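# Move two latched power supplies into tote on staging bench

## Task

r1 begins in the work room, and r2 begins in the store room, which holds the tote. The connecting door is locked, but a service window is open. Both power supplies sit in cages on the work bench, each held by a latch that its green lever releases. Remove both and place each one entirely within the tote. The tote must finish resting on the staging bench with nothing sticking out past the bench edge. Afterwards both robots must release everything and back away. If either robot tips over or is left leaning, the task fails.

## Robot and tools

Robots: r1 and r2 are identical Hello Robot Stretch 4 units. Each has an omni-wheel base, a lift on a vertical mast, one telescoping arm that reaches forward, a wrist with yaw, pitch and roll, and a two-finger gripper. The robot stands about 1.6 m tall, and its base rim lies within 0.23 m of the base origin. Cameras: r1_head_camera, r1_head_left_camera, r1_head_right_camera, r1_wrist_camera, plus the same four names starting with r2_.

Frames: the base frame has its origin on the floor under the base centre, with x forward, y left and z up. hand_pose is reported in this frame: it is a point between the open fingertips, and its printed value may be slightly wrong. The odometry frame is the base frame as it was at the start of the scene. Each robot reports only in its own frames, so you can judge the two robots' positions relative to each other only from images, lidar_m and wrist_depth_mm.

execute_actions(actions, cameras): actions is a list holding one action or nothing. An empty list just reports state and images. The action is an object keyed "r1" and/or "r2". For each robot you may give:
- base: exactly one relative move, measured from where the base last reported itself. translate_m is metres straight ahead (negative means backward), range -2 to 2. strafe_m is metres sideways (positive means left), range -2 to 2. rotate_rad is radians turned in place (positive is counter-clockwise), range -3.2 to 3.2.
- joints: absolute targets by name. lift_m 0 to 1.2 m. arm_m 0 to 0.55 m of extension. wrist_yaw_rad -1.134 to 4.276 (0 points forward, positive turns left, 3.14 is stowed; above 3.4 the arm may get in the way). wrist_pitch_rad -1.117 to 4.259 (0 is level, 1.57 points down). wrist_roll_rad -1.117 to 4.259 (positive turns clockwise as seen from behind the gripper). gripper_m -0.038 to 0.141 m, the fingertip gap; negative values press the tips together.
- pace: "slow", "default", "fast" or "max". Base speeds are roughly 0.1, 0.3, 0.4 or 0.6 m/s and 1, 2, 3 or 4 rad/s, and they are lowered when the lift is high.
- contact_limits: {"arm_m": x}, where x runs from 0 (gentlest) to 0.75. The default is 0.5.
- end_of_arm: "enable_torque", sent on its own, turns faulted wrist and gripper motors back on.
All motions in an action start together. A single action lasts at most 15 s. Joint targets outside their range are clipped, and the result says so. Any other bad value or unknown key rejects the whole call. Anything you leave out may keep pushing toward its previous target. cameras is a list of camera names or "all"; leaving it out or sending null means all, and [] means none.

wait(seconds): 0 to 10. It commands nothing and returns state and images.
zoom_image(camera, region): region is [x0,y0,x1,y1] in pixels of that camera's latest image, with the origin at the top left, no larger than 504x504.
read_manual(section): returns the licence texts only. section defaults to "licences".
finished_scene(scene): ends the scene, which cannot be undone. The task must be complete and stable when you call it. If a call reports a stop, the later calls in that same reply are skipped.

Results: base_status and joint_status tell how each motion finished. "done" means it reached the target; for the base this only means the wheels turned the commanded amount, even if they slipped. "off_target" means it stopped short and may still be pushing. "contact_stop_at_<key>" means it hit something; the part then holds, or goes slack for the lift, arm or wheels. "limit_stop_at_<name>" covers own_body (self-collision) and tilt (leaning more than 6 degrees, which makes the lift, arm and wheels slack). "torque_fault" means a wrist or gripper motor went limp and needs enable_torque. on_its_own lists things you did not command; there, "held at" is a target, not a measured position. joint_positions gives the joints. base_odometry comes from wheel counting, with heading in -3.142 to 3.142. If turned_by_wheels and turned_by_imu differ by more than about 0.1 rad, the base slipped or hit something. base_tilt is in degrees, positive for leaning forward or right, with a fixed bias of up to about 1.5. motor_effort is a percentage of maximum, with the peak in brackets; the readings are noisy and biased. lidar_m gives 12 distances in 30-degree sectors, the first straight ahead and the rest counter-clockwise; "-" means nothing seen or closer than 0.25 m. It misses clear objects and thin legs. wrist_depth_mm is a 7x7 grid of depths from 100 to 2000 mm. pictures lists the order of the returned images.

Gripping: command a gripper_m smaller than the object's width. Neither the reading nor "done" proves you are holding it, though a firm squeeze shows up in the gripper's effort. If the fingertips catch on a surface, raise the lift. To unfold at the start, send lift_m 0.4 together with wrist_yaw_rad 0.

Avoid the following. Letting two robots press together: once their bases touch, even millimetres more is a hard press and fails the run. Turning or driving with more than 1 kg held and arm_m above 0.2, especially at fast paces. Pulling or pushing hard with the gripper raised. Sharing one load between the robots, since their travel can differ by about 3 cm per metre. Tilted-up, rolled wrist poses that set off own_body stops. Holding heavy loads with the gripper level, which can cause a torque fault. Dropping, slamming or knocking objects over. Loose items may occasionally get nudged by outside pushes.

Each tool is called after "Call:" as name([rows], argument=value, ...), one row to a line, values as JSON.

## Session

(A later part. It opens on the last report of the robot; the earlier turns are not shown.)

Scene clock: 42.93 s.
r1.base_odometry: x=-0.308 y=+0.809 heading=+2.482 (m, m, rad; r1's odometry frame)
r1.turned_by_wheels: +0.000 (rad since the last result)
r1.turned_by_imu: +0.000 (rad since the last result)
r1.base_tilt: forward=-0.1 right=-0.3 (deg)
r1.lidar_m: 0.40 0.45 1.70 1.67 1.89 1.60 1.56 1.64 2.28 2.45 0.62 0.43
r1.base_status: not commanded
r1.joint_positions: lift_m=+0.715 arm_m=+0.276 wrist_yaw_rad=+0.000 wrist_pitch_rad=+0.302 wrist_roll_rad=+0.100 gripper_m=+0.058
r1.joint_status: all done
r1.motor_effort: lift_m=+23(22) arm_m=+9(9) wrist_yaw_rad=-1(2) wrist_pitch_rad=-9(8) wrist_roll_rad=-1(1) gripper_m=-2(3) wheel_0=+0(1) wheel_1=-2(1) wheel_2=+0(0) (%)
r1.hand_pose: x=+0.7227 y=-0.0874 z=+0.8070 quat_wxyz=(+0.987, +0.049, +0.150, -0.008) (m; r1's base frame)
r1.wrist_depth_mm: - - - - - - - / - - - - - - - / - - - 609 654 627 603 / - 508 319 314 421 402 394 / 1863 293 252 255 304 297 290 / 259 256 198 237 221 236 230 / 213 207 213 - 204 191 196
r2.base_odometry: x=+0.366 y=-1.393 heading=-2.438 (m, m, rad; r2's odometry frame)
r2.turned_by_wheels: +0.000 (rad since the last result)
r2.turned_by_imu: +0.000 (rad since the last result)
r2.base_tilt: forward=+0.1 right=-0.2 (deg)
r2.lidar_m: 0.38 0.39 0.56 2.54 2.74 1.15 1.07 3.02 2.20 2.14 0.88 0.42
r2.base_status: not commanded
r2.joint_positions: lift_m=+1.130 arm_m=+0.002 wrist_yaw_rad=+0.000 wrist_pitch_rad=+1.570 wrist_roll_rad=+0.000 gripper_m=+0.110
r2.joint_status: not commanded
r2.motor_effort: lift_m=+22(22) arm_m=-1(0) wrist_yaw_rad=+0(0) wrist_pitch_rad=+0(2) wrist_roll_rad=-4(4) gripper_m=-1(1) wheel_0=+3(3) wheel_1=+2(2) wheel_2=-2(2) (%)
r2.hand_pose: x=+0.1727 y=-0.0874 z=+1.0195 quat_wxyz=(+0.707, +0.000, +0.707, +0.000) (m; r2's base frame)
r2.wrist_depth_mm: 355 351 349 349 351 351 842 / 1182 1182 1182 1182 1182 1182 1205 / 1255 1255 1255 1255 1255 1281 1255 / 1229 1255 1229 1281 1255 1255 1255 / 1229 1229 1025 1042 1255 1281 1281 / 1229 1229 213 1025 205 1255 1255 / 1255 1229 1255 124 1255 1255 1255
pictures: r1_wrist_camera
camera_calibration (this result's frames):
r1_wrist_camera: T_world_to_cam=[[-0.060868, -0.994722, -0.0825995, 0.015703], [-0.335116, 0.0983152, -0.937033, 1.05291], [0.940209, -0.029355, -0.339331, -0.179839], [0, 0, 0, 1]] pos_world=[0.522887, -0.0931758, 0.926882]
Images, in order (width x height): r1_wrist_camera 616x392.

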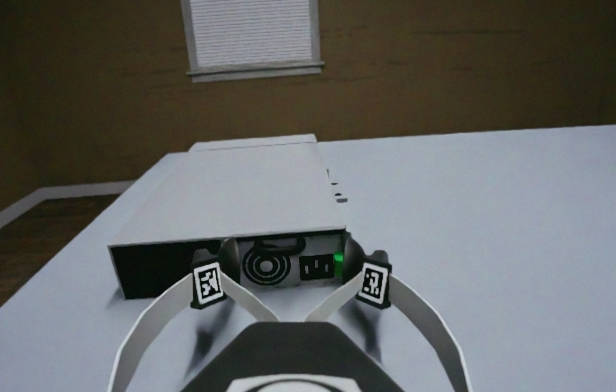

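Call:
execute_actions([
  {"r1":{"base":{"strafe_m":-0.002},"joints":{"arm_m":0.285,"gripper_m":0.042},"pace":"slow"}},
], cameras=[])

Call:
execute_actions([
  {"r1":{"base":{"strafe_m":0.003},"joints":{"arm_m":0.294},"contact_limits":{"arm_m":0.3},"pace":"slow"}},
], cameras=[])

Call:
execute_actions([
  {"r1":{"joints":{"gripper_m":0.025},"pace":"slow"}},
], cameras=["r1_wrist_camera"])

Call:
zoom_image(camera="r1_wrist_camera", region=[200, 200, 400, 320])

Scene clock: 44.30 s.
r1.base_odometry: x=-0.307 y=+0.811 heading=+2.482 (m, m, rad; r1's odometry frame)
r1.turned_by_wheels: +0.000 (rad since the last result)
r1.turned_by_imu: +0.000 (rad since the last result)
r1.base_tilt: forward=+0.0 right=-0.3 (deg)
r1.lidar_m: 0.41 0.43 1.71 1.66 1.91 1.63 1.55 1.63 2.28 2.43 0.63 0.41
r1.base_status: done
r1.joint_positions: lift_m=+0.715 arm_m=+0.283 wrist_yaw_rad=-0.002 wrist_pitch_rad=+0.302 wrist_roll_rad=+0.100 gripper_m=+0.042
r1.joint_status: all done
r1.motor_effort: lift_m=+23(23) arm_m=+9(11) wrist_yaw_rad=+5(6) wrist_pitch_rad=-7(7) wrist_roll_rad=+1(0) gripper_m=-4(5) wheel_0=-1(1) wheel_1=+0(4) wheel_2=+0(2) (%)
r1.hand_pose: x=+0.7295 y=-0.0881 z=+0.8070 quat_wxyz=(+0.987, +0.049, +0.150, -0.009) (m; r1's base frame)
r1.wrist_depth_mm: - - - - - - - / - - - - - - - / - - - 609 654 615 609 / - 439 320 329 415 399 392 / 1042 287 247 251 304 297 289 / 258 254 197 236 198 235 230 / 213 206 214 - 204 192 195
r2.base_odometry: x=+0.366 y=-1.393 heading=-2.438 (m, m, rad; r2's odometry frame)
r2.turned_by_wheels: +0.000 (rad since the last result)
r2.turned_by_imu: +0.000 (rad since the last result)
r2.base_tilt: forward=+0.1 right=-0.2 (deg)
r2.lidar_m: 0.37 0.40 0.56 2.55 2.72 1.14 1.08 3.00 2.22 2.14 0.90 0.40
r2.base_status: not commanded
r2.joint_positions: lift_m=+1.130 arm_m=+0.002 wrist_yaw_rad=+0.000 wrist_pitch_rad=+1.570 wrist_roll_rad=+0.000 gripper_m=+0.110
r2.joint_status: not commanded
r2.motor_effort: lift_m=+22(22) arm_m=-1(0) wrist_yaw_rad=+0(0) wrist_pitch_rad=-1(1) wrist_roll_rad=-4(0) gripper_m=-1(1) wheel_0=+3(3) wheel_1=+1(2) wheel_2=-2(2) (%)
r2.hand_pose: x=+0.1727 y=-0.0874 z=+1.0195 quat_wxyz=(+0.707, +0.000, +0.707, +0.000) (m; r2's base frame)
r2.wrist_depth_mm: 353 351 349 349 351 351 842 / 1182 1160 1160 1160 1182 1182 1205 / 1255 1255 1255 1255 1255 1255 1255 / 1255 1255 1255 1255 1281 1255 1255 / 1255 1255 1042 1042 1255 1229 1255 / 1229 1255 215 1042 205 1281 1281 / 1205 1255 1229 124 1255 1281 1255
pictures: none
No camera images: the call's "cameras" was empty. Leave "cameras" out to get every camera's image.

Scene clock: 45.20 s.
r1.base_odometry: x=-0.309 y=+0.808 heading=+2.482 (m, m, rad; r1's odometry frame)
r1.turned_by_wheels: -0.001 (rad since the last result)
r1.turned_by_imu: +0.000 (rad since the last result)
r1.base_tilt: forward=-0.1 right=-0.3 (deg)
r1.lidar_m: 0.40 0.44 1.69 1.67 1.86 1.64 1.54 1.64 2.31 2.44 0.61 0.42
r1.base_status: done
r1.joint_positions: lift_m=+0.715 arm_m=+0.292 wrist_yaw_rad=-0.006 wrist_pitch_rad=+0.307 wrist_roll_rad=+0.100 gripper_m=+0.042
r1.joint_status: all done
r1.on_its_own: wrist_yaw_rad is at rest, and its effort (+16) is outside its rest range (-13 to +13)
r1.motor_effort: lift_m=+23(23) arm_m=+14(16) wrist_yaw_rad=+16(18) wrist_pitch_rad=-21(19) wrist_roll_rad=-1(0) gripper_m=-3(3) wheel_0=-1(5) wheel_1=-1(4) wheel_2=-5(5) (%)
r1.contact_limits: arm_m 0.3
r1.hand_pose: x=+0.7369 y=-0.0892 z=+0.8058 quat_wxyz=(+0.987, +0.050, +0.152, -0.011) (m; r1's base frame)
r1.wrist_depth_mm: - - - - - - - / - - - - - - - / - - 500 585 634 603 585 / - 421 312 322 407 394 384 / 1060 262 240 244 301 293 286 / 255 243 198 234 197 231 227 / 210 204 211 - 201 189 193
r2.base_odometry: x=+0.366 y=-1.393 heading=-2.438 (m, m, rad; r2's odometry frame)
r2.turned_by_wheels: +0.000 (rad since the last result)
r2.turned_by_imu: +0.000 (rad since the last result)
r2.base_tilt: forward=+0.1 right=-0.2 (deg)
r2.lidar_m: 0.37 0.41 0.57 2.57 2.73 1.12 1.09 3.00 2.20 2.13 0.85 0.40
r2.base_status: not commanded
r2.joint_positions: lift_m=+1.130 arm_m=+0.002 wrist_yaw_rad=+0.000 wrist_pitch_rad=+1.570 wrist_roll_rad=+0.000 gripper_m=+0.110
r2.joint_status: not commanded
r2.motor_effort: lift_m=+22(22) arm_m=+0(0) wrist_yaw_rad=+0(0) wrist_pitch_rad=+0(1) wrist_roll_rad=-3(3) gripper_m=-1(1) wheel_0=+3(4) wheel_1=+1(2) wheel_2=-2(2) (%)
r2.hand_pose: x=+0.1727 y=-0.0874 z=+1.0195 quat_wxyz=(+0.707, +0.000, +0.707, +0.000) (m; r2's base frame)
r2.wrist_depth_mm: 355 351 349 349 351 353 831 / 1205 1182 1160 1182 1182 1182 1182 / 1255 1255 1255 1255 1255 1255 1281 / 1255 1255 1255 1255 1229 1281 1255 / 1229 1255 1008 1042 1255 1281 1281 / 1229 1229 214 1025 205 1255 1281 / 1229 1229 1255 124 1281 1229 1229
pictures: none
No camera images: the call's "cameras" was empty. Leave "cameras" out to get every camera's image.

Scene clock: 46.27 s.
r1.base_odometry: x=-0.309 y=+0.808 heading=+2.482 (m, m, rad; r1's odometry frame)
r1.turned_by_wheels: +0.000 (rad since the last result)
r1.turned_by_imu: +0.000 (rad since the last result)
r1.base_tilt: forward=+0.0 right=-0.4 (deg)
r1.lidar_m: 0.41 0.43 1.67 1.68 1.90 1.64 1.54 1.65 2.30 2.43 0.57 0.42
r1.base_status: not commanded
r1.joint_positions: lift_m=+0.715 arm_m=+0.292 wrist_yaw_rad=-0.003 wrist_pitch_rad=+0.307 wrist_roll_rad=+0.100 gripper_m=+0.025
r1.joint_status: all done
r1.motor_effort: lift_m=+23(23) arm_m=+11(14) wrist_yaw_rad=+6(16) wrist_pitch_rad=-20(21) wrist_roll_rad=+1(1) gripper_m=-11(13) wheel_0=+0(1) wheel_1=-1(1) wheel_2=-5(5) (%)
r1.hand_pose: x=+0.7376 y=-0.0881 z=+0.8058 quat_wxyz=(+0.987, +0.049, +0.153, -0.009) (m; r1's base frame)
r1.wrist_depth_mm: - - - - - - - / - - - - - - - / - - 640 591 627 597 574 / - 424 312 304 404 392 379 / 1042 262 238 242 297 291 283 / 253 241 195 233 188 231 225 / 208 203 210 - 200 189 191
r2.base_odometry: x=+0.366 y=-1.393 heading=-2.438 (m, m, rad; r2's odometry frame)
r2.turned_by_wheels: +0.000 (rad since the last result)
r2.turned_by_imu: +0.000 (rad since the last result)
r2.base_tilt: forward=+0.1 right=-0.2 (deg)
r2.lidar_m: 0.38 0.40 0.56 2.56 2.71 1.12 1.09 3.02 2.22 2.12 0.85 0.39
r2.base_status: not commanded
r2.joint_positions: lift_m=+1.130 arm_m=+0.002 wrist_yaw_rad=+0.000 wrist_pitch_rad=+1.570 wrist_roll_rad=+0.000 gripper_m=+0.110
r2.joint_status: not commanded
r2.motor_effort: lift_m=+22(22) arm_m=+0(1) wrist_yaw_rad=+0(0) wrist_pitch_rad=-1(1) wrist_roll_rad=-2(3) gripper_m=-1(1) wheel_0=+3(3) wheel_1=+1(1) wheel_2=-2(2) (%)
r2.hand_pose: x=+0.1727 y=-0.0874 z=+1.0195 quat_wxyz=(+0.707, +0.000, +0.707, +0.000) (m; r2's base frame)
r2.wrist_depth_mm: 355 351 349 349 349 351 831 / 1205 1160 1182 1182 1182 1160 1205 / 1229 1255 1255 1281 1281 1281 1281 / 1229 1229 1255 1255 1255 1255 1255 / 1229 1229 1042 1025 1255 1255 1255 / 1255 1229 213 1025 206 1255 1255 / 1229 1229 1255 124 1255 1255 1255
pictures: r1_wrist_camera
camera_calibration (this result's frames):
r1_wrist_camera: T_world_to_cam=[[-0.0637125, -0.994566, -0.0823336, 0.0177263], [-0.338974, 0.0991633, -0.935555, 1.05857], [0.938636, -0.0316976, -0.34345, -0.190017], [0, 0, 0, 1]] pos_world=[0.538314, -0.0933646, 0.92655]
Images, in order (width x height): r1_wrist_camera 616x392.

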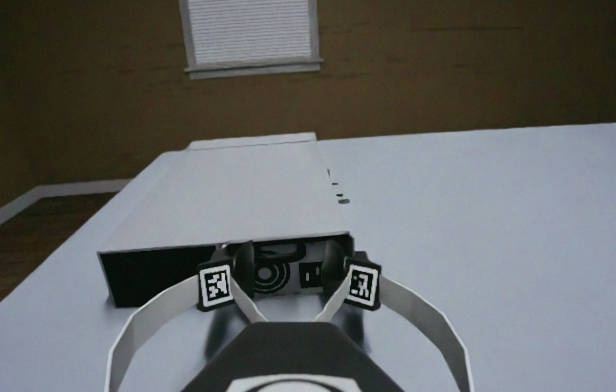

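Region (200, 200, 400, 320) of r1_wrist_camera's 616x392 image, scaled by 2.520; it fills the top 302 rows of this view, and the rest is white.

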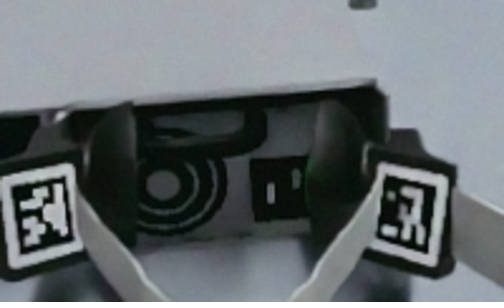

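Call:
execute_actions([
  {"r1":{"joints":{"gripper_m":0.005,"arm_m":0.303,"lift_m":0.712},"contact_limits":{"arm_m":0.3},"pace":"slow"}},
], cameras=["r1_wrist_camera"])

Call:
zoom_image(camera="r1_wrist_camera", region=[200, 200, 400, 320])

Scene clock: 47.67 s.
r1.base_odometry: x=-0.308 y=+0.808 heading=+2.482 (m, m, rad; r1's odometry frame)
r1.turned_by_wheels: +0.000 (rad since the last result)
r1.turned_by_imu: +0.000 (rad since the last result)
r1.base_tilt: forward=-0.1 right=-0.4 (deg)
r1.lidar_m: 0.40 0.45 1.67 1.65 1.90 1.64 1.57 1.64 2.27 2.44 0.59 0.44
r1.base_status: not commanded
r1.joint_positions: lift_m=+0.712 arm_m=+0.300 wrist_yaw_rad=-0.006 wrist_pitch_rad=+0.309 wrist_roll_rad=+0.100 gripper_m=+0.005
r1.joint_status: all done
r1.on_its_own: wrist_yaw_rad is at rest, and its effort (+16) is outside its rest range (-13 to +13); wrist_pitch_rad is at rest, and its effort (-26) is outside its rest range (-23 to +23)
r1.motor_effort: lift_m=+16(22) arm_m=+16(19) wrist_yaw_rad=+16(21) wrist_pitch_rad=-26(26) wrist_roll_rad=-1(1) gripper_m=-18(16) wheel_0=+3(4) wheel_1=+2(2) wheel_2=-8(8) (%)
r1.contact_limits: arm_m 0.3
r1.hand_pose: x=+0.7452 y=-0.0892 z=+0.8028 quat_wxyz=(+0.987, +0.050, +0.154, -0.011) (m; r1's base frame)
r1.wrist_depth_mm: - - - - - - - / - - - - - - - / - - 477 574 615 591 559 / - 413 301 294 397 384 377 / 1025 252 231 235 296 286 278 / 251 224 200 230 190 224 222 / 206 201 207 - 197 187 189
r2.base_odometry: x=+0.366 y=-1.393 heading=-2.438 (m, m, rad; r2's odometry frame)
r2.turned_by_wheels: +0.000 (rad since the last result)
r2.turned_by_imu: +0.000 (rad since the last result)
r2.base_tilt: forward=+0.2 right=-0.2 (deg)
r2.lidar_m: 0.39 0.41 0.57 2.56 2.70 1.14 1.08 2.99 2.19 2.10 0.87 0.42
r2.base_status: not commanded
r2.joint_positions: lift_m=+1.130 arm_m=+0.002 wrist_yaw_rad=+0.000 wrist_pitch_rad=+1.570 wrist_roll_rad=+0.000 gripper_m=+0.110
r2.joint_status: not commanded
r2.motor_effort: lift_m=+22(22) arm_m=+0(1) wrist_yaw_rad=+0(0) wrist_pitch_rad=-1(1) wrist_roll_rad=+1(4) gripper_m=+0(1) wheel_0=+3(3) wheel_1=+1(1) wheel_2=-2(2) (%)
r2.hand_pose: x=+0.1727 y=-0.0874 z=+1.0195 quat_wxyz=(+0.707, +0.000, +0.707, +0.000) (m; r2's base frame)
r2.wrist_depth_mm: 355 351 349 349 351 351 831 / 1182 1160 1182 1182 1182 1182 1182 / 1229 1229 1255 1281 1255 1255 1281 / 1255 1255 1255 1229 1229 1255 1281 / 1229 1229 1025 1042 1255 1255 1255 / 1229 1255 213 1042 205 1255 1255 / 1205 1255 1229 123 1255 1255 1255
pictures: r1_wrist_camera
camera_calibration (this result's frames):
r1_wrist_camera: T_world_to_cam=[[-0.0676627, -0.994316, -0.0822029, 0.0197905], [-0.340575, 0.100461, -0.934835, 1.05919], [0.937779, -0.0352572, -0.345437, -0.196297], [0, 0, 0, 1]] pos_world=[0.546157, -0.093651, 0.92399]
Images, in order (width x height): r1_wrist_camera 616x392.

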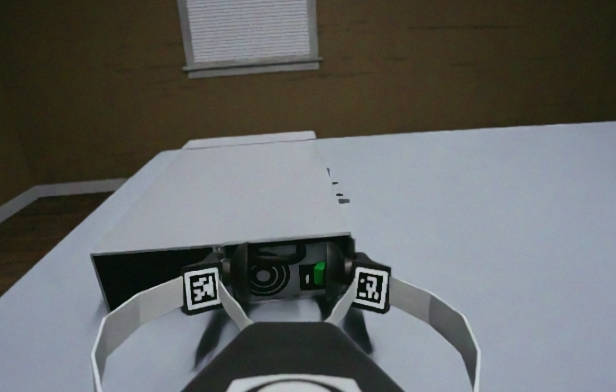

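Region (200, 200, 400, 320) of r1_wrist_camera's 616x392 image, scaled by 2.520; it fills the top 302 rows of this view, and the rest is white.

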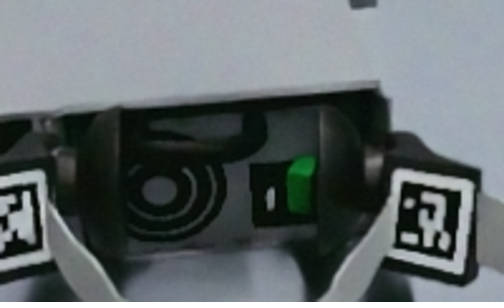

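Better seat on the handle. Squeeze in two steps.

Call:
execute_actions([
  {"r1":{"joints":{"gripper_m":-0.016,"arm_m":0.307},"contact_limits":{"arm_m":0.35},"pace":"slow"}},
], cameras=[])

Call:
execute_actions([
  {"r1":{"joints":{"gripper_m":-0.037,"arm_m":0.312},"contact_limits":{"arm_m":0.35},"pace":"slow"}},
], cameras=["r1_wrist_camera"])

Call:
zoom_image(camera="r1_wrist_camera", region=[200, 200, 400, 320])

Scene clock: 48.90 s.
r1.base_odometry: x=-0.308 y=+0.808 heading=+2.482 (m, m, rad; r1's odometry frame)
r1.turned_by_wheels: +0.000 (rad since the last result)
r1.turned_by_imu: +0.000 (rad since the last result)
r1.base_tilt: forward=-0.1 right=-0.3 (deg)
r1.lidar_m: 0.41 0.46 1.68 1.66 1.89 1.65 1.56 1.63 2.28 2.43 0.61 0.43
r1.base_status: not commanded
r1.joint_positions: lift_m=+0.712 arm_m=+0.304 wrist_yaw_rad=-0.006 wrist_pitch_rad=+0.311 wrist_roll_rad=+0.099 gripper_m=-0.015
r1.joint_status: all done
r1.on_its_own: wrist_yaw_rad is at rest, and its effort (+16) is outside its rest range (-13 to +13); wrist_pitch_rad is at rest, and its effort (-32) is outside its rest range (-23 to +23)
r1.motor_effort: lift_m=+17(17) arm_m=+15(19) wrist_yaw_rad=+16(21) wrist_pitch_rad=-32(32) wrist_roll_rad=+3(2) gripper_m=-23(22) wheel_0=+4(4) wheel_1=+3(2) wheel_2=-8(8) (%)
r1.contact_limits: arm_m 0.35
r1.hand_pose: x=+0.7494 y=-0.0890 z=+0.8023 quat_wxyz=(+0.987, +0.049, +0.154, -0.011) (m; r1's base frame)
r1.wrist_depth_mm: - - - - - - - / - - - - - - - / - - 473 569 603 574 559 / - 407 298 291 394 379 370 / 1008 247 229 229 293 282 276 / 246 171 198 227 186 222 220 / 204 198 205 - 196 187 188
r2.base_odometry: x=+0.366 y=-1.393 heading=-2.438 (m, m, rad; r2's odometry frame)
r2.turned_by_wheels: +0.000 (rad since the last result)
r2.turned_by_imu: +0.000 (rad since the last result)
r2.base_tilt: forward=+0.1 right=-0.2 (deg)
r2.lidar_m: 0.36 0.41 0.54 2.57 2.71 1.15 1.10 2.99 2.21 2.13 0.84 0.40
r2.base_status: not commanded
r2.joint_positions: lift_m=+1.130 arm_m=+0.002 wrist_yaw_rad=+0.000 wrist_pitch_rad=+1.570 wrist_roll_rad=+0.000 gripper_m=+0.110
r2.joint_status: not commanded
r2.motor_effort: lift_m=+22(22) arm_m=-1(0) wrist_yaw_rad=+0(1) wrist_pitch_rad=-1(1) wrist_roll_rad=-2(1) gripper_m=+0(1) wheel_0=+3(3) wheel_1=+1(1) wheel_2=-2(1) (%)
r2.hand_pose: x=+0.1727 y=-0.0874 z=+1.0195 quat_wxyz=(+0.707, +0.000, +0.707, +0.000) (m; r2's base frame)
r2.wrist_depth_mm: 353 349 349 349 349 353 842 / 1160 1160 1182 1160 1160 1182 1160 / 1229 1255 1255 1229 1255 1281 1281 / 1229 1229 1255 1255 1255 1255 1255 / 1229 1229 1025 1042 1255 1255 1281 / 1229 1229 214 1025 205 1255 1281 / 1229 1229 1229 124 1255 1255 1255
pictures: none
No camera images: the call's "cameras" was empty. Leave "cameras" out to get every camera's image.

Scene clock: 49.93 s.
r1.base_odometry: x=-0.308 y=+0.808 heading=+2.482 (m, m, rad; r1's odometry frame)
r1.turned_by_wheels: +0.000 (rad since the last result)
r1.turned_by_imu: +0.000 (rad since the last result)
r1.base_tilt: forward=-0.1 right=-0.4 (deg)
r1.lidar_m: 0.40 0.43 1.69 1.65 1.87 1.63 1.55 1.65 2.32 2.43 0.59 0.43
r1.base_status: not commanded
r1.joint_positions: lift_m=+0.712 arm_m=+0.309 wrist_yaw_rad=-0.006 wrist_pitch_rad=+0.312 wrist_roll_rad=+0.099 gripper_m=-0.036
r1.joint_status: all done
r1.on_its_own: wrist_yaw_rad is at rest, and its effort (+15) is outside its rest range (-13 to +13); wrist_pitch_rad is at rest, and its effort (-37) is outside its rest range (-23 to +23)
r1.motor_effort: lift_m=+18(18) arm_m=+15(19) wrist_yaw_rad=+15(21) wrist_pitch_rad=-37(35) wrist_roll_rad=+3(3) gripper_m=-27(25) wheel_0=+4(4) wheel_1=+2(2) wheel_2=-8(8) (%)
r1.contact_limits: arm_m 0.35
r1.hand_pose: x=+0.7543 y=-0.0890 z=+0.8017 quat_wxyz=(+0.987, +0.049, +0.155, -0.010) (m; r1's base frame)
r1.wrist_depth_mm: - - - - - - - / - - - - - - - / - - 462 559 585 564 554 / - 379 294 286 389 373 364 / 357 242 223 224 287 281 274 / 244 169 198 227 181 213 216 / 198 198 203 - 195 185 186
r2.base_odometry: x=+0.366 y=-1.393 heading=-2.438 (m, m, rad; r2's odometry frame)
r2.turned_by_wheels: +0.000 (rad since the last result)
r2.turned_by_imu: +0.000 (rad since the last result)
r2.base_tilt: forward=+0.1 right=-0.2 (deg)
r2.lidar_m: 0.37 0.37 0.55 2.59 2.73 1.14 1.08 3.00 2.19 2.13 0.87 0.39
r2.base_status: not commanded
r2.joint_positions: lift_m=+1.130 arm_m=+0.002 wrist_yaw_rad=+0.000 wrist_pitch_rad=+1.570 wrist_roll_rad=+0.000 gripper_m=+0.110
r2.joint_status: not commanded
r2.motor_effort: lift_m=+22(22) arm_m=+0(0) wrist_yaw_rad=+0(0) wrist_pitch_rad=-1(1) wrist_roll_rad=-2(4) gripper_m=-1(2) wheel_0=+3(3) wheel_1=+2(2) wheel_2=-2(2) (%)
r2.hand_pose: x=+0.1727 y=-0.0874 z=+1.0195 quat_wxyz=(+0.707, +0.000, +0.707, +0.000) (m; r2's base frame)
r2.wrist_depth_mm: 355 351 351 351 351 351 842 / 1205 1182 1160 1182 1160 1182 1182 / 1229 1229 1255 1255 1255 1255 1281 / 1229 1255 1255 1281 1255 1229 1281 / 1255 1229 1025 1025 1255 1255 1255 / 1229 1255 214 1042 206 1255 1255 / 1205 1229 1255 124 1255 1281 1281
pictures: r1_wrist_camera
camera_calibration (this result's frames):
r1_wrist_camera: T_world_to_cam=[[-0.0669767, -0.994437, -0.0812959, 0.0192643], [-0.343867, 0.0994932, -0.933732, 1.06275], [0.936627, -0.0345833, -0.348618, -0.201701], [0, 0, 0, 1]] pos_world=[0.555655, -0.0935551, 0.923578]
Images, in order (width x height): r1_wrist_camera 616x392.

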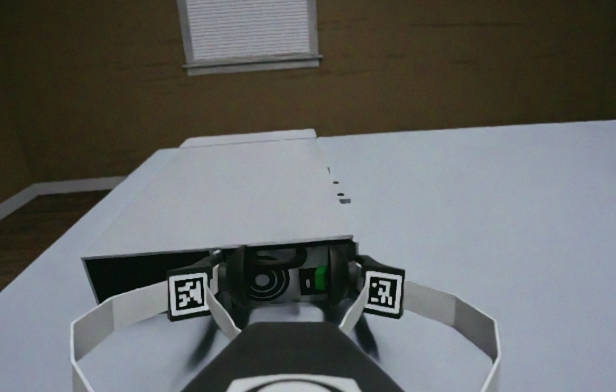

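Region (200, 200, 400, 320) of r1_wrist_camera's 616x392 image, scaled by 2.520; it fills the top 302 rows of this view, and the rest is white.

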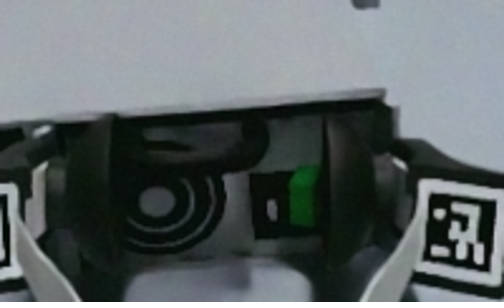

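Call:
execute_actions([
  {"r1":{"joints":{"lift_m":0.707,"arm_m":0.303},"pace":"slow"}},
], cameras=[])

Call:
execute_actions([
  {"r1":{"joints":{"arm_m":0.296},"pace":"slow"}},
], cameras=["r1_wrist_camera"])

Call:
zoom_image(camera="r1_wrist_camera", region=[200, 200, 400, 320])

Scene clock: 50.97 s.
r1.base_odometry: x=-0.309 y=+0.808 heading=+2.482 (m, m, rad; r1's odometry frame)
r1.turned_by_wheels: +0.000 (rad since the last result)
r1.turned_by_imu: +0.000 (rad since the last result)
r1.base_tilt: forward=+0.0 right=-0.4 (deg)
r1.lidar_m: 0.42 0.43 1.70 1.67 1.88 1.63 1.57 1.64 2.26 2.42 0.57 0.44
r1.base_status: not commanded
r1.joint_positions: lift_m=+0.707 arm_m=+0.305 wrist_yaw_rad=+0.000 wrist_pitch_rad=+0.304 wrist_roll_rad=+0.099 gripper_m=-0.036
r1.joint_status: all done
r1.motor_effort: lift_m=+17(18) arm_m=-9(15) wrist_yaw_rad=-1(16) wrist_pitch_rad=-13(36) wrist_roll_rad=+3(2) gripper_m=-30(29) wheel_0=+3(4) wheel_1=+0(2) wheel_2=-3(8) (%)
r1.hand_pose: x=+0.7506 y=-0.0875 z=+0.7990 quat_wxyz=(+0.987, +0.049, +0.151, -0.008) (m; r1's base frame)
r1.wrist_depth_mm: - - - - - - - / - - - - - - - / - - 484 569 615 580 559 / - 410 294 287 394 379 368 / 1042 245 225 227 287 279 272 / 245 162 196 227 182 212 217 / 197 196 202 - 194 183 185
r2.base_odometry: x=+0.366 y=-1.393 heading=-2.438 (m, m, rad; r2's odometry frame)
r2.turned_by_wheels: +0.000 (rad since the last result)
r2.turned_by_imu: +0.000 (rad since the last result)
r2.base_tilt: forward=+0.1 right=-0.1 (deg)
r2.lidar_m: 0.37 0.38 0.56 2.57 2.73 1.15 1.07 2.99 2.22 2.12 0.84 0.42
r2.base_status: not commanded
r2.joint_positions: lift_m=+1.130 arm_m=+0.002 wrist_yaw_rad=+0.000 wrist_pitch_rad=+1.570 wrist_roll_rad=+0.000 gripper_m=+0.110
r2.joint_status: not commanded
r2.motor_effort: lift_m=+22(22) arm_m=+0(0) wrist_yaw_rad=+1(0) wrist_pitch_rad=-1(1) wrist_roll_rad=-3(0) gripper_m=-1(2) wheel_0=+3(3) wheel_1=+2(2) wheel_2=-2(2) (%)
r2.hand_pose: x=+0.1727 y=-0.0874 z=+1.0195 quat_wxyz=(+0.707, +0.000, +0.707, +0.000) (m; r2's base frame)
r2.wrist_depth_mm: 355 351 351 351 351 353 842 / 1182 1182 1160 1182 1160 1182 1182 / 1229 1281 1281 1255 1255 1281 1255 / 1229 1229 1229 1281 1281 1255 1281 / 1229 1255 1042 1042 1255 1255 1255 / 1229 1229 213 1025 205 1255 1281 / 1255 1205 1255 124 1229 1255 1255
pictures: none
No camera images: the call's "cameras" was empty. Leave "cameras" out to get every camera's image.

Scene clock: 51.77 s.
r1.base_odometry: x=-0.309 y=+0.808 heading=+2.483 (m, m, rad; r1's odometry frame)
r1.turned_by_wheels: +0.001 (rad since the last result)
r1.turned_by_imu: +0.001 (rad since the last result)
r1.base_tilt: forward=+0.0 right=-0.4 (deg)
r1.lidar_m: 0.41 0.44 1.69 1.65 1.92 1.64 1.55 1.63 2.28 2.44 0.60 0.43
r1.base_status: not commanded
r1.joint_positions: lift_m=+0.707 arm_m=+0.298 wrist_yaw_rad=+0.006 wrist_pitch_rad=+0.303 wrist_roll_rad=+0.100 gripper_m=-0.036
r1.joint_status: all done
r1.on_its_own: wrist_yaw_rad is at rest, and its effort (-17) is outside its rest range (-13 to +13)
r1.motor_effort: lift_m=+18(18) arm_m=-9(10) wrist_yaw_rad=-17(19) wrist_pitch_rad=-7(12) wrist_roll_rad=+1(2) gripper_m=-30(33) wheel_0=+5(5) wheel_1=+1(1) wheel_2=+3(3) (%)
r1.hand_pose: x=+0.7444 y=-0.0859 z=+0.7994 quat_wxyz=(+0.987, +0.049, +0.151, -0.005) (m; r1's base frame)
r1.wrist_depth_mm: - - - - - - - / - - - - - - - / - - 488 569 627 585 569 / - 439 298 286 397 382 368 / 1025 263 229 232 286 282 273 / 246 162 185 227 183 221 218 / 203 198 204 - 195 182 186
r2.base_odometry: x=+0.366 y=-1.393 heading=-2.438 (m, m, rad; r2's odometry frame)
r2.turned_by_wheels: +0.000 (rad since the last result)
r2.turned_by_imu: +0.000 (rad since the last result)
r2.base_tilt: forward=+0.1 right=-0.2 (deg)
r2.lidar_m: 0.38 0.40 0.56 2.56 2.70 1.12 1.06 3.00 2.19 2.11 0.87 0.38
r2.base_status: not commanded
r2.joint_positions: lift_m=+1.130 arm_m=+0.002 wrist_yaw_rad=+0.000 wrist_pitch_rad=+1.570 wrist_roll_rad=+0.000 gripper_m=+0.110
r2.joint_status: not commanded
r2.motor_effort: lift_m=+22(22) arm_m=+0(0) wrist_yaw_rad=+0(0) wrist_pitch_rad=-1(1) wrist_roll_rad=-2(3) gripper_m=-1(1) wheel_0=+3(3) wheel_1=+2(2) wheel_2=-2(2) (%)
r2.hand_pose: x=+0.1727 y=-0.0874 z=+1.0195 quat_wxyz=(+0.707, +0.000, +0.707, +0.000) (m; r2's base frame)
r2.wrist_depth_mm: 353 351 349 349 351 353 831 / 1182 1138 1160 1160 1160 1182 1205 / 1255 1255 1255 1281 1281 1255 1281 / 1229 1255 1255 1255 1281 1281 1255 / 1229 1255 1025 1042 1229 1255 1255 / 1255 1205 214 1025 206 1281 1255 / 1229 1229 1229 124 1229 1255 1281
pictures: r1_wrist_camera
camera_calibration (this result's frames):
r1_wrist_camera: T_world_to_cam=[[-0.0552642, -0.995033, -0.0827982, 0.0139215], [-0.335749, 0.0966153, -0.936984, 1.0532], [0.940329, -0.0239823, -0.33942, -0.202317], [0, 0, 0, 1]] pos_world=[0.544625, -0.092755, 0.919315]
Images, in order (width x height): r1_wrist_camera 616x392.

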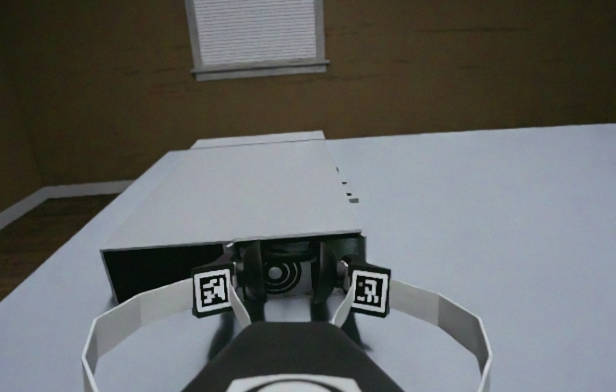

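Region (200, 200, 400, 320) of r1_wrist_camera's 616x392 image, scaled by 2.520; it fills the top 302 rows of this view, and the rest is white.

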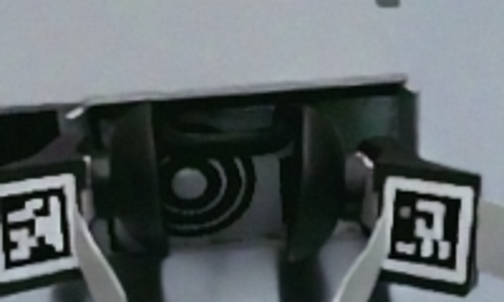

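Call:
execute_actions([
  {"r1":{"base":{"strafe_m":-0.003},"joints":{"gripper_m":0.058,"arm_m":0.27}}},
], cameras=[])

Call:
execute_actions([
  {"r1":{"joints":{"arm_m":0.279,"lift_m":0.712,"wrist_roll_rad":0.22},"pace":"slow"}},
], cameras=["r1_wrist_camera"])

Call:
zoom_image(camera="r1_wrist_camera", region=[200, 200, 400, 320])

Scene clock: 53.77 s.
r1.base_odometry: x=-0.307 y=+0.811 heading=+2.483 (m, m, rad; r1's odometry frame)
r1.turned_by_wheels: +0.000 (rad since the last result)
r1.turned_by_imu: +0.000 (rad since the last result)
r1.base_tilt: forward=-0.1 right=-0.4 (deg)
r1.lidar_m: 0.40 0.42 1.70 1.68 1.89 1.59 1.56 1.63 2.31 2.45 0.62 0.43
r1.base_status: done
r1.joint_positions: lift_m=+0.707 arm_m=+0.272 wrist_yaw_rad=+0.000 wrist_pitch_rad=+0.302 wrist_roll_rad=+0.100 gripper_m=+0.058
r1.joint_status: all done
r1.motor_effort: lift_m=+19(19) arm_m=-9(10) wrist_yaw_rad=-2(32) wrist_pitch_rad=-7(20) wrist_roll_rad=+1(0) gripper_m=-2(32) wheel_0=+0(11) wheel_1=+0(6) wheel_2=+0(7) (%)
r1.hand_pose: x=+0.7179 y=-0.0874 z=+0.7994 quat_wxyz=(+0.987, +0.049, +0.150, -0.008) (m; r1's base frame)
r1.wrist_depth_mm: - - - - - - - / - - - - - - - / - - 496 574 627 585 574 / - 415 298 291 394 384 373 / 1042 286 253 259 289 282 277 / 248 244 198 226 211 224 219 / 204 198 203 - 195 183 186
r2.base_odometry: x=+0.366 y=-1.393 heading=-2.438 (m, m, rad; r2's odometry frame)
r2.turned_by_wheels: +0.000 (rad since the last result)
r2.turned_by_imu: +0.000 (rad since the last result)
r2.base_tilt: forward=+0.1 right=-0.1 (deg)
r2.lidar_m: 0.37 0.42 0.57 2.54 2.71 1.13 1.07 3.02 2.19 2.11 0.86 0.39
r2.base_status: not commanded
r2.joint_positions: lift_m=+1.130 arm_m=+0.002 wrist_yaw_rad=+0.000 wrist_pitch_rad=+1.570 wrist_roll_rad=+0.000 gripper_m=+0.110
r2.joint_status: not commanded
r2.motor_effort: lift_m=+22(22) arm_m=-1(1) wrist_yaw_rad=+0(0) wrist_pitch_rad=-1(1) wrist_roll_rad=-2(2) gripper_m=-1(0) wheel_0=+3(3) wheel_1=+2(2) wheel_2=-2(1) (%)
r2.hand_pose: x=+0.1727 y=-0.0874 z=+1.0195 quat_wxyz=(+0.707, +0.000, +0.707, +0.000) (m; r2's base frame)
r2.wrist_depth_mm: 353 351 351 349 349 353 842 / 1160 1182 1160 1160 1182 1160 1182 / 1229 1255 1255 1255 1255 1281 1281 / 1255 1255 1255 1255 1255 1308 1281 / 1229 1255 1025 1042 1229 1255 1281 / 1229 1229 213 1025 206 1255 1255 / 1229 1255 1229 124 1255 1255 1255
pictures: none
No camera images: the call's "cameras" was empty. Leave "cameras" out to get every camera's image.

Scene clock: 54.67 s.
r1.base_odometry: x=-0.307 y=+0.811 heading=+2.483 (m, m, rad; r1's odometry frame)
r1.turned_by_wheels: +0.000 (rad since the last result)
r1.turned_by_imu: +0.000 (rad since the last result)
r1.base_tilt: forward=-0.1 right=-0.3 (deg)
r1.lidar_m: 0.41 0.41 1.70 1.66 1.89 1.62 1.55 1.65 2.30 2.43 0.58 0.42
r1.base_status: not commanded
r1.joint_positions: lift_m=+0.712 arm_m=+0.277 wrist_yaw_rad=+0.000 wrist_pitch_rad=+0.302 wrist_roll_rad=+0.220 gripper_m=+0.058
r1.joint_status: all done
r1.motor_effort: lift_m=+23(24) arm_m=+9(15) wrist_yaw_rad=-1(1) wrist_pitch_rad=-6(8) wrist_roll_rad=-1(2) gripper_m=-3(3) wheel_0=+0(0) wheel_1=+0(0) wheel_2=-1(1) (%)
r1.hand_pose: x=+0.7237 y=-0.0874 z=+0.8041 quat_wxyz=(+0.983, +0.108, +0.150, -0.016) (m; r1's base frame)
r1.wrist_depth_mm: - - - - - - - / - - - - - - - / - - - 609 569 488 455 / - - 330 314 375 343 320 / - 296 252 255 278 264 249 / 297 265 198 234 208 213 204 / 233 217 219 - 190 176 176
r2.base_odometry: x=+0.366 y=-1.393 heading=-2.438 (m, m, rad; r2's odometry frame)
r2.turned_by_wheels: +0.000 (rad since the last result)
r2.turned_by_imu: +0.000 (rad since the last result)
r2.base_tilt: forward=+0.2 right=-0.2 (deg)
r2.lidar_m: 0.38 0.40 0.57 2.58 2.68 1.12 1.07 3.02 2.20 2.15 0.87 0.40
r2.base_status: not commanded
r2.joint_positions: lift_m=+1.130 arm_m=+0.002 wrist_yaw_rad=+0.000 wrist_pitch_rad=+1.570 wrist_roll_rad=+0.000 gripper_m=+0.110
r2.joint_status: not commanded
r2.motor_effort: lift_m=+22(22) arm_m=+0(0) wrist_yaw_rad=+0(0) wrist_pitch_rad=-1(1) wrist_roll_rad=-2(1) gripper_m=-1(1) wheel_0=+3(3) wheel_1=+1(1) wheel_2=-2(2) (%)
r2.hand_pose: x=+0.1727 y=-0.0874 z=+1.0195 quat_wxyz=(+0.707, +0.000, +0.707, +0.000) (m; r2's base frame)
r2.wrist_depth_mm: 353 351 351 349 351 351 831 / 1138 1182 1160 1160 1160 1182 1182 / 1255 1255 1255 1255 1255 1281 1281 / 1205 1255 1255 1255 1281 1255 1281 / 1229 1255 1025 1042 1255 1255 1281 / 1255 1255 214 1025 205 1255 1281 / 1229 1229 1255 124 1255 1255 1281
pictures: r1_wrist_camera
camera_calibration (this result's frames):
r1_wrist_camera: T_world_to_cam=[[-0.0959804, -0.975968, -0.19564, 0.1335], [-0.329255, 0.216613, -0.919059, 1.04215], [0.93935, -0.023796, -0.342133, -0.178436], [0, 0, 0, 1]] pos_world=[0.523561, -0.099698, 0.922868]
Images, in order (width x height): r1_wrist_camera 616x392.

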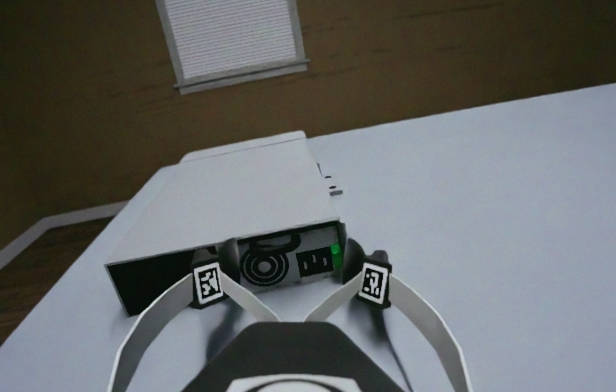

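Region (200, 200, 400, 320) of r1_wrist_camera's 616x392 image, scaled by 2.520; it fills the top 302 rows of this view, and the rest is white.

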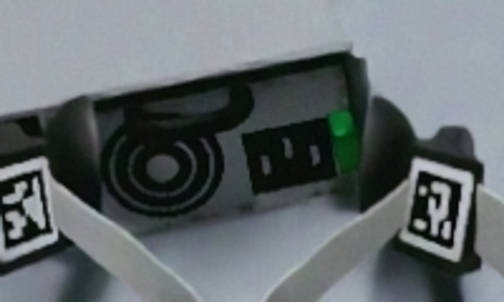

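Call:
execute_actions([
  {"r1":{"joints":{"arm_m":0.286,"gripper_m":0.042},"pace":"slow"}},
], cameras=[])

Call:
execute_actions([
  {"r1":{"base":{"strafe_m":0.003},"joints":{"arm_m":0.295},"contact_limits":{"arm_m":0.3},"pace":"slow"}},
], cameras=[])

Call:
execute_actions([
  {"r1":{"joints":{"gripper_m":0.025},"pace":"slow"}},
], cameras=[])

Call:
execute_actions([
  {"r1":{"joints":{"gripper_m":0.005,"arm_m":0.304,"lift_m":0.71},"contact_limits":{"arm_m":0.3},"pace":"slow"}},
], cameras=["r1_wrist_camera"])

Call:
zoom_image(camera="r1_wrist_camera", region=[200, 200, 400, 320])

Scene clock: 56.00 s.
r1.base_odometry: x=-0.307 y=+0.811 heading=+2.483 (m, m, rad; r1's odometry frame)
r1.turned_by_wheels: +0.000 (rad since the last result)
r1.turned_by_imu: +0.000 (rad since the last result)
r1.base_tilt: forward=-0.1 right=-0.3 (deg)
r1.lidar_m: 0.41 0.43 1.70 1.65 1.91 1.63 1.57 1.66 2.29 2.44 0.57 0.42
r1.base_status: not commanded
r1.joint_positions: lift_m=+0.712 arm_m=+0.284 wrist_yaw_rad=-0.003 wrist_pitch_rad=+0.304 wrist_roll_rad=+0.220 gripper_m=+0.042
r1.joint_status: all done
r1.motor_effort: lift_m=+23(23) arm_m=+9(12) wrist_yaw_rad=+7(7) wrist_pitch_rad=-12(11) wrist_roll_rad=+1(1) gripper_m=-6(4) wheel_0=+0(0) wheel_1=+0(0) wheel_2=-1(1) (%)
r1.hand_pose: x=+0.7303 y=-0.0882 z=+0.8037 quat_wxyz=(+0.983, +0.109, +0.150, -0.018) (m; r1's base frame)
r1.wrist_depth_mm: - - - - - - - / - - - - - - - / - - - 609 554 488 449 / - 615 327 315 373 340 319 / - 283 248 247 278 260 249 / 290 257 231 231 199 211 202 / 232 213 217 - 190 175 175
r2.base_odometry: x=+0.366 y=-1.393 heading=-2.438 (m, m, rad; r2's odometry frame)
r2.turned_by_wheels: +0.000 (rad since the last result)
r2.turned_by_imu: +0.000 (rad since the last result)
r2.base_tilt: forward=+0.1 right=-0.2 (deg)
r2.lidar_m: 0.37 0.40 0.57 2.59 2.72 1.14 1.09 3.00 2.21 2.14 0.87 0.39
r2.base_status: not commanded
r2.joint_positions: lift_m=+1.130 arm_m=+0.002 wrist_yaw_rad=+0.000 wrist_pitch_rad=+1.570 wrist_roll_rad=+0.000 gripper_m=+0.110
r2.joint_status: not commanded
r2.motor_effort: lift_m=+22(22) arm_m=+0(1) wrist_yaw_rad=+0(0) wrist_pitch_rad=+0(1) wrist_roll_rad=-2(4) gripper_m=-2(0) wheel_0=+3(3) wheel_1=+2(2) wheel_2=-2(2) (%)
r2.hand_pose: x=+0.1727 y=-0.0874 z=+1.0195 quat_wxyz=(+0.707, +0.000, +0.707, +0.000) (m; r2's base frame)
r2.wrist_depth_mm: 353 351 349 351 349 353 831 / 1182 1160 1160 1182 1160 1160 1205 / 1229 1255 1255 1281 1255 1281 1281 / 1229 1229 1229 1255 1281 1281 1281 / 1229 1229 1042 1042 1229 1255 1281 / 1229 1229 213 1042 205 1255 1281 / 1229 1229 1229 124 1255 1255 1255
pictures: none
No camera images: the call's "cameras" was empty. Leave "cameras" out to get every camera's image.

Scene clock: 56.90 s.
r1.base_odometry: x=-0.309 y=+0.808 heading=+2.482 (m, m, rad; r1's odometry frame)
r1.turned_by_wheels: -0.001 (rad since the last result)
r1.turned_by_imu: +0.000 (rad since the last result)
r1.base_tilt: forward=-0.1 right=-0.4 (deg)
r1.lidar_m: 0.39 0.44 1.71 1.66 1.85 1.63 1.56 1.66 2.32 2.43 0.59 0.44
r1.base_status: done
r1.joint_positions: lift_m=+0.712 arm_m=+0.292 wrist_yaw_rad=-0.006 wrist_pitch_rad=+0.308 wrist_roll_rad=+0.220 gripper_m=+0.042
r1.joint_status: all done
r1.on_its_own: wrist_yaw_rad is at rest, and its effort (+18) is outside its rest range (-13 to +13)
r1.motor_effort: lift_m=+23(23) arm_m=+15(15) wrist_yaw_rad=+18(17) wrist_pitch_rad=-22(22) wrist_roll_rad=-1(0) gripper_m=-4(4) wheel_0=+0(6) wheel_1=+0(1) wheel_2=-6(4) (%)
r1.contact_limits: arm_m 0.3
r1.hand_pose: x=+0.7377 y=-0.0892 z=+0.8026 quat_wxyz=(+0.982, +0.109, +0.152, -0.020) (m; r1's base frame)
r1.wrist_depth_mm: - - - - - - - / - - - - - - - / - - - 585 544 477 439 / - 554 319 303 368 336 310 / - 273 239 241 276 255 246 / 287 248 193 230 193 208 200 / 228 211 214 - 188 173 173
r2.base_odometry: x=+0.366 y=-1.393 heading=-2.438 (m, m, rad; r2's odometry frame)
r2.turned_by_wheels: +0.000 (rad since the last result)
r2.turned_by_imu: +0.000 (rad since the last result)
r2.base_tilt: forward=+0.1 right=-0.2 (deg)
r2.lidar_m: 0.37 0.41 0.57 2.58 2.72 1.16 1.07 3.02 2.21 2.14 0.86 0.36
r2.base_status: not commanded
r2.joint_positions: lift_m=+1.130 arm_m=+0.002 wrist_yaw_rad=+0.000 wrist_pitch_rad=+1.570 wrist_roll_rad=+0.000 gripper_m=+0.110
r2.joint_status: not commanded
r2.motor_effort: lift_m=+22(22) arm_m=+0(0) wrist_yaw_rad=+0(0) wrist_pitch_rad=+0(0) wrist_roll_rad=-3(3) gripper_m=-1(1) wheel_0=+3(3) wheel_1=+1(2) wheel_2=-2(2) (%)
r2.hand_pose: x=+0.1727 y=-0.0874 z=+1.0195 quat_wxyz=(+0.707, +0.000, +0.707, +0.000) (m; r2's base frame)
r2.wrist_depth_mm: 355 351 347 351 351 351 831 / 1182 1160 1160 1160 1182 1205 1182 / 1255 1229 1255 1281 1281 1281 1281 / 1255 1255 1229 1255 1255 1255 1281 / 1229 1229 1060 1042 1255 1255 1281 / 1229 1205 213 1025 204 1255 1255 / 1229 1205 1229 124 1229 1281 1281
pictures: none
No camera images: the call's "cameras" was empty. Leave "cameras" out to get every camera's image.

Scene clock: 57.97 s.
r1.base_odometry: x=-0.309 y=+0.808 heading=+2.483 (m, m, rad; r1's odometry frame)
r1.turned_by_wheels: +0.000 (rad since the last result)
r1.turned_by_imu: +0.000 (rad since the last result)
r1.base_tilt: forward=+0.0 right=-0.3 (deg)
r1.lidar_m: 0.42 0.44 1.71 1.66 1.87 1.63 1.55 1.64 2.30 2.45 0.59 0.43
r1.base_status: not commanded
r1.joint_positions: lift_m=+0.712 arm_m=+0.293 wrist_yaw_rad=-0.002 wrist_pitch_rad=+0.308 wrist_roll_rad=+0.220 gripper_m=+0.025
r1.joint_status: all done
r1.motor_effort: lift_m=+23(23) arm_m=+13(15) wrist_yaw_rad=+6(16) wrist_pitch_rad=-22(23) wrist_roll_rad=+1(1) gripper_m=-11(11) wheel_0=+1(1) wheel_1=+0(0) wheel_2=-5(6) (%)
r1.hand_pose: x=+0.7384 y=-0.0881 z=+0.8026 quat_wxyz=(+0.982, +0.108, +0.152, -0.018) (m; r1's base frame)
r1.wrist_depth_mm: - - - - - - - / - - - - - - - / - - - 549 539 469 442 / - 603 317 297 366 332 309 / - 274 236 238 274 256 245 / 291 248 191 230 192 209 198 / 229 213 213 - 187 172 173
r2.base_odometry: x=+0.366 y=-1.393 heading=-2.438 (m, m, rad; r2's odometry frame)
r2.turned_by_wheels: +0.000 (rad since the last result)
r2.turned_by_imu: +0.000 (rad since the last result)
r2.base_tilt: forward=+0.1 right=-0.2 (deg)
r2.lidar_m: 0.38 0.40 0.56 2.58 2.75 1.12 1.08 3.02 2.20 2.13 0.86 0.38
r2.base_status: not commanded
r2.joint_positions: lift_m=+1.130 arm_m=+0.002 wrist_yaw_rad=+0.000 wrist_pitch_rad=+1.570 wrist_roll_rad=+0.000 gripper_m=+0.110
r2.joint_status: not commanded
r2.motor_effort: lift_m=+22(22) arm_m=-1(0) wrist_yaw_rad=+0(0) wrist_pitch_rad=-1(1) wrist_roll_rad=-3(1) gripper_m=-1(1) wheel_0=+4(3) wheel_1=+2(2) wheel_2=-2(1) (%)
r2.hand_pose: x=+0.1727 y=-0.0874 z=+1.0195 quat_wxyz=(+0.707, +0.000, +0.707, +0.000) (m; r2's base frame)
r2.wrist_depth_mm: 353 353 349 349 349 353 842 / 1182 1182 1182 1182 1160 1182 1182 / 1205 1255 1255 1255 1281 1281 1281 / 1229 1229 1229 1255 1255 1281 1255 / 1255 1255 1042 1042 1255 1255 1281 / 1229 1255 213 1025 205 1255 1255 / 1255 1229 1229 124 1255 1255 1255
pictures: none
No camera images: the call's "cameras" was empty. Leave "cameras" out to get every camera's image.

Scene clock: 59.13 s.
r1.base_odometry: x=-0.308 y=+0.808 heading=+2.483 (m, m, rad; r1's odometry frame)
r1.turned_by_wheels: +0.000 (rad since the last result)
r1.turned_by_imu: +0.000 (rad since the last result)
r1.base_tilt: forward=-0.1 right=-0.4 (deg)
r1.lidar_m: 0.40 0.43 1.69 1.66 1.87 1.62 1.57 1.64 2.27 2.45 0.58 0.40
r1.base_status: not commanded
r1.joint_positions: lift_m=+0.710 arm_m=+0.301 wrist_yaw_rad=-0.007 wrist_pitch_rad=+0.311 wrist_roll_rad=+0.220 gripper_m=+0.005
r1.joint_status: all done
r1.on_its_own: wrist_yaw_rad is at rest, and its effort (+19) is outside its rest range (-13 to +13); wrist_pitch_rad is at rest, and its effort (-33) is outside its rest range (-23 to +23)
r1.motor_effort: lift_m=+16(21) arm_m=+17(19) wrist_yaw_rad=+19(23) wrist_pitch_rad=-33(33) wrist_roll_rad=+3(0) gripper_m=-16(16) wheel_0=+5(4) wheel_1=+3(3) wheel_2=-11(10) (%)
r1.contact_limits: arm_m 0.3
r1.hand_pose: x=+0.7458 y=-0.0893 z=+0.8003 quat_wxyz=(+0.982, +0.109, +0.154, -0.020) (m; r1's base frame)
r1.wrist_depth_mm: - - - - - - - / - - - - - - - / - - - 525 525 469 427 / - 500 309 290 359 327 306 / - 259 229 233 271 253 241 / 282 171 210 228 190 203 196 / 224 208 211 - 185 170 170
r2.base_odometry: x=+0.366 y=-1.393 heading=-2.438 (m, m, rad; r2's odometry frame)
r2.turned_by_wheels: +0.000 (rad since the last result)
r2.turned_by_imu: +0.000 (rad since the last result)
r2.base_tilt: forward=+0.2 right=-0.3 (deg)
r2.lidar_m: 0.37 0.37 0.57 2.53 2.73 1.14 1.06 2.98 2.17 2.12 0.88 0.41
r2.base_status: not commanded
r2.joint_positions: lift_m=+1.130 arm_m=+0.002 wrist_yaw_rad=+0.000 wrist_pitch_rad=+1.570 wrist_roll_rad=+0.000 gripper_m=+0.110
r2.joint_status: not commanded
r2.motor_effort: lift_m=+22(22) arm_m=-1(0) wrist_yaw_rad=+0(0) wrist_pitch_rad=-1(1) wrist_roll_rad=-4(1) gripper_m=-2(1) wheel_0=+3(3) wheel_1=+2(2) wheel_2=-2(1) (%)
r2.hand_pose: x=+0.1727 y=-0.0874 z=+1.0195 quat_wxyz=(+0.707, +0.000, +0.707, +0.000) (m; r2's base frame)
r2.wrist_depth_mm: 355 349 351 351 351 353 831 / 1182 1182 1182 1160 1182 1182 1182 / 1229 1229 1255 1255 1281 1281 1281 / 1255 1229 1229 1281 1281 1255 1281 / 1229 1229 1042 1042 1255 1255 1255 / 1255 1229 213 1025 206 1229 1255 / 1229 1229 1229 124 1255 1255 1255
pictures: r1_wrist_camera
camera_calibration (this result's frames):
r1_wrist_camera: T_world_to_cam=[[-0.104313, -0.975303, -0.194685, 0.138548], [-0.335758, 0.218795, -0.916185, 1.04905], [0.936154, -0.0302028, -0.350289, -0.19221], [0, 0, 0, 1]] pos_world=[0.546617, -0.100205, 0.920765]
Images, in order (width x height): r1_wrist_camera 616x392.

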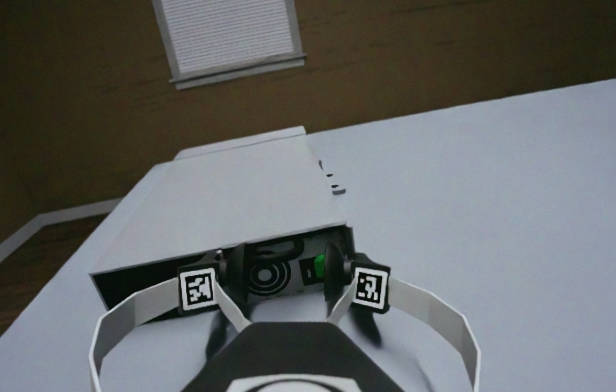

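Region (200, 200, 400, 320) of r1_wrist_camera's 616x392 image, scaled by 2.520; it fills the top 302 rows of this view, and the rest is white.

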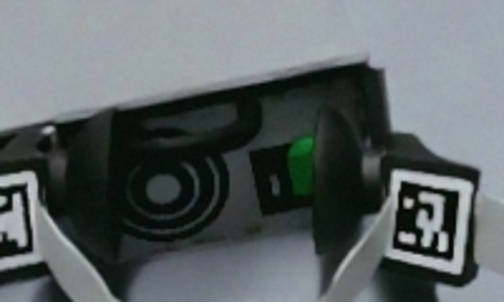

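Call:
execute_actions([
  {"r1":{"joints":{"gripper_m":-0.016,"arm_m":0.309,"lift_m":0.706},"contact_limits":{"arm_m":0.35},"pace":"slow"}},
], cameras=[])

Call:
execute_actions([
  {"r1":{"joints":{"gripper_m":-0.037,"arm_m":0.314,"lift_m":0.704},"contact_limits":{"arm_m":0.35},"pace":"slow"}},
], cameras=["r1_wrist_camera"])

Call:
zoom_image(camera="r1_wrist_camera", region=[200, 200, 400, 320])

Scene clock: 60.40 s.
r1.base_odometry: x=-0.308 y=+0.808 heading=+2.481 (m, m, rad; r1's odometry frame)
r1.turned_by_wheels: -0.001 (rad since the last result)
r1.turned_by_imu: +0.009 (rad since the last result)
r1.base_tilt: forward=-0.1 right=-0.3 (deg)
r1.lidar_m: 0.40 0.44 1.70 1.67 1.89 1.62 1.55 1.66 2.31 2.44 0.59 0.44
r1.base_status: not commanded
r1.joint_positions: lift_m=+0.706 arm_m=+0.306 wrist_yaw_rad=-0.015 wrist_pitch_rad=+0.307 wrist_roll_rad=+0.220 gripper_m=-0.015
r1.joint_status: all done
r1.on_its_own: wrist_yaw_rad is at rest, and its effort (+42) is outside its rest range (-13 to +13)
r1.motor_effort: lift_m=+15(16) arm_m=+17(19) wrist_yaw_rad=+42(51) wrist_pitch_rad=-21(32) wrist_roll_rad=+1(1) gripper_m=-21(24) wheel_0=-1(4) wheel_1=-1(4) wheel_2=-17(17) (%)
r1.contact_limits: arm_m 0.35
r1.hand_pose: x=+0.7506 y=-0.0916 z=+0.7974 quat_wxyz=(+0.982, +0.109, +0.151, -0.024) (m; r1's base frame)
r1.wrist_depth_mm: - - - - - - - / - - - - - - - / - - - 535 530 466 430 / - 500 307 285 359 325 307 / - 254 227 228 265 251 241 / 279 172 198 227 185 198 195 / 222 210 209 - 183 170 -
r2.base_odometry: x=+0.366 y=-1.393 heading=-2.438 (m, m, rad; r2's odometry frame)
r2.turned_by_wheels: +0.000 (rad since the last result)
r2.turned_by_imu: +0.000 (rad since the last result)
r2.base_tilt: forward=+0.1 right=-0.2 (deg)
r2.lidar_m: 0.37 0.40 0.56 2.57 2.73 1.12 1.08 3.01 2.19 2.13 0.86 0.40
r2.base_status: not commanded
r2.joint_positions: lift_m=+1.130 arm_m=+0.002 wrist_yaw_rad=+0.000 wrist_pitch_rad=+1.570 wrist_roll_rad=+0.000 gripper_m=+0.110
r2.joint_status: not commanded
r2.motor_effort: lift_m=+22(22) arm_m=+0(0) wrist_yaw_rad=+0(0) wrist_pitch_rad=-1(1) wrist_roll_rad=+0(2) gripper_m=-1(2) wheel_0=+3(3) wheel_1=+2(2) wheel_2=-2(2) (%)
r2.hand_pose: x=+0.1727 y=-0.0874 z=+1.0195 quat_wxyz=(+0.707, +0.000, +0.707, +0.000) (m; r2's base frame)
r2.wrist_depth_mm: 353 351 349 349 351 351 842 / 1205 1160 1160 1182 1182 1182 1205 / 1255 1281 1255 1255 1255 1255 1255 / 1229 1229 1229 1255 1255 1255 1255 / 1229 1229 1025 1042 1255 1255 1281 / 1229 1255 213 1025 205 1229 1255 / 1255 1255 1229 124 1255 1229 1255
pictures: none
No camera images: the call's "cameras" was empty. Leave "cameras" out to get every camera's image.

Scene clock: 61.43 s.
r1.base_odometry: x=-0.308 y=+0.808 heading=+2.481 (m, m, rad; r1's odometry frame)
r1.turned_by_wheels: +0.000 (rad since the last result)
r1.turned_by_imu: -0.001 (rad since the last result)
r1.base_tilt: forward=-0.1 right=-0.4 (deg)
r1.lidar_m: 0.41 0.48 1.67 1.63 1.89 1.61 1.53 1.64 2.30 2.45 0.59 0.42
r1.base_status: not commanded
r1.joint_positions: lift_m=+0.704 arm_m=+0.311 wrist_yaw_rad=-0.015 wrist_pitch_rad=+0.307 wrist_roll_rad=+0.219 gripper_m=-0.036
r1.joint_status: all done
r1.on_its_own: wrist_yaw_rad is at rest, and its effort (+43) is outside its rest range (-13 to +13)
r1.motor_effort: lift_m=+15(14) arm_m=+17(20) wrist_yaw_rad=+43(48) wrist_pitch_rad=-21(23) wrist_roll_rad=+2(2) gripper_m=-26(26) wheel_0=-1(1) wheel_1=+0(1) wheel_2=-18(19) (%)
r1.contact_limits: arm_m 0.35
r1.hand_pose: x=+0.7554 y=-0.0916 z=+0.7954 quat_wxyz=(+0.982, +0.109, +0.151, -0.024) (m; r1's base frame)
r1.wrist_depth_mm: - - - - - - - / - - - - - - - / - - - 525 525 466 421 / - 496 300 278 355 322 301 / - 246 221 224 262 249 237 / 274 168 214 224 180 191 191 / 213 210 206 - 182 167 -
r2.base_odometry: x=+0.366 y=-1.393 heading=-2.438 (m, m, rad; r2's odometry frame)
r2.turned_by_wheels: +0.000 (rad since the last result)
r2.turned_by_imu: +0.000 (rad since the last result)
r2.base_tilt: forward=+0.1 right=-0.2 (deg)
r2.lidar_m: 0.38 0.39 0.57 2.56 2.71 1.13 1.08 3.00 2.21 2.14 0.87 0.41
r2.base_status: not commanded
r2.joint_positions: lift_m=+1.130 arm_m=+0.002 wrist_yaw_rad=+0.000 wrist_pitch_rad=+1.570 wrist_roll_rad=+0.000 gripper_m=+0.110
r2.joint_status: not commanded
r2.motor_effort: lift_m=+22(22) arm_m=+0(0) wrist_yaw_rad=+0(0) wrist_pitch_rad=-1(2) wrist_roll_rad=-1(0) gripper_m=-1(0) wheel_0=+3(4) wheel_1=+1(1) wheel_2=-2(2) (%)
r2.hand_pose: x=+0.1727 y=-0.0874 z=+1.0195 quat_wxyz=(+0.707, +0.000, +0.707, +0.000) (m; r2's base frame)
r2.wrist_depth_mm: 353 351 349 351 351 351 842 / 1182 1182 1182 1182 1182 1182 1182 / 1255 1229 1255 1255 1281 1281 1281 / 1229 1255 1255 1255 1255 1255 1281 / 1255 1255 1060 1025 1255 1255 1281 / 1255 1255 214 1025 205 1281 1255 / 1255 1205 1255 123 1229 1281 1255
pictures: r1_wrist_camera
camera_calibration (this result's frames):
r1_wrist_camera: T_world_to_cam=[[-0.111761, -0.974435, -0.1949, 0.142221], [-0.330685, 0.221419, -0.917399, 1.04564], [0.9371, -0.0380792, -0.346977, -0.206991], [0, 0, 0, 1]] pos_world=[0.555643, -0.100821, 0.915163]
Images, in order (width x height): r1_wrist_camera 616x392.

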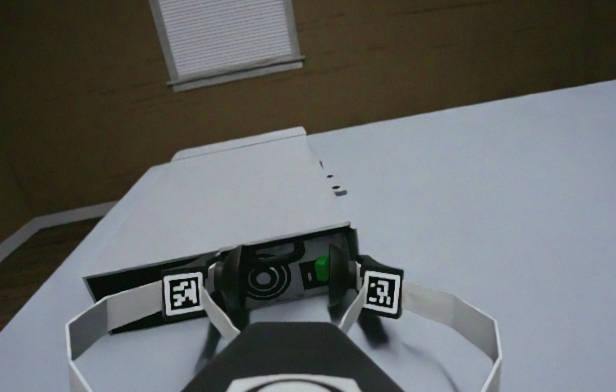

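Region (200, 200, 400, 320) of r1_wrist_camera's 616x392 image, scaled by 2.520; it fills the top 302 rows of this view, and the rest is white.

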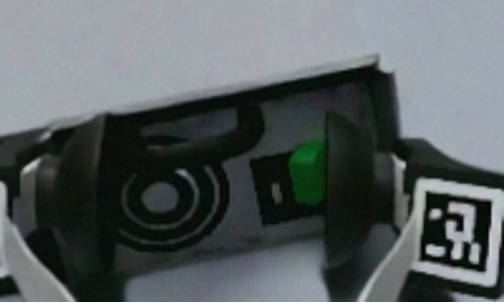

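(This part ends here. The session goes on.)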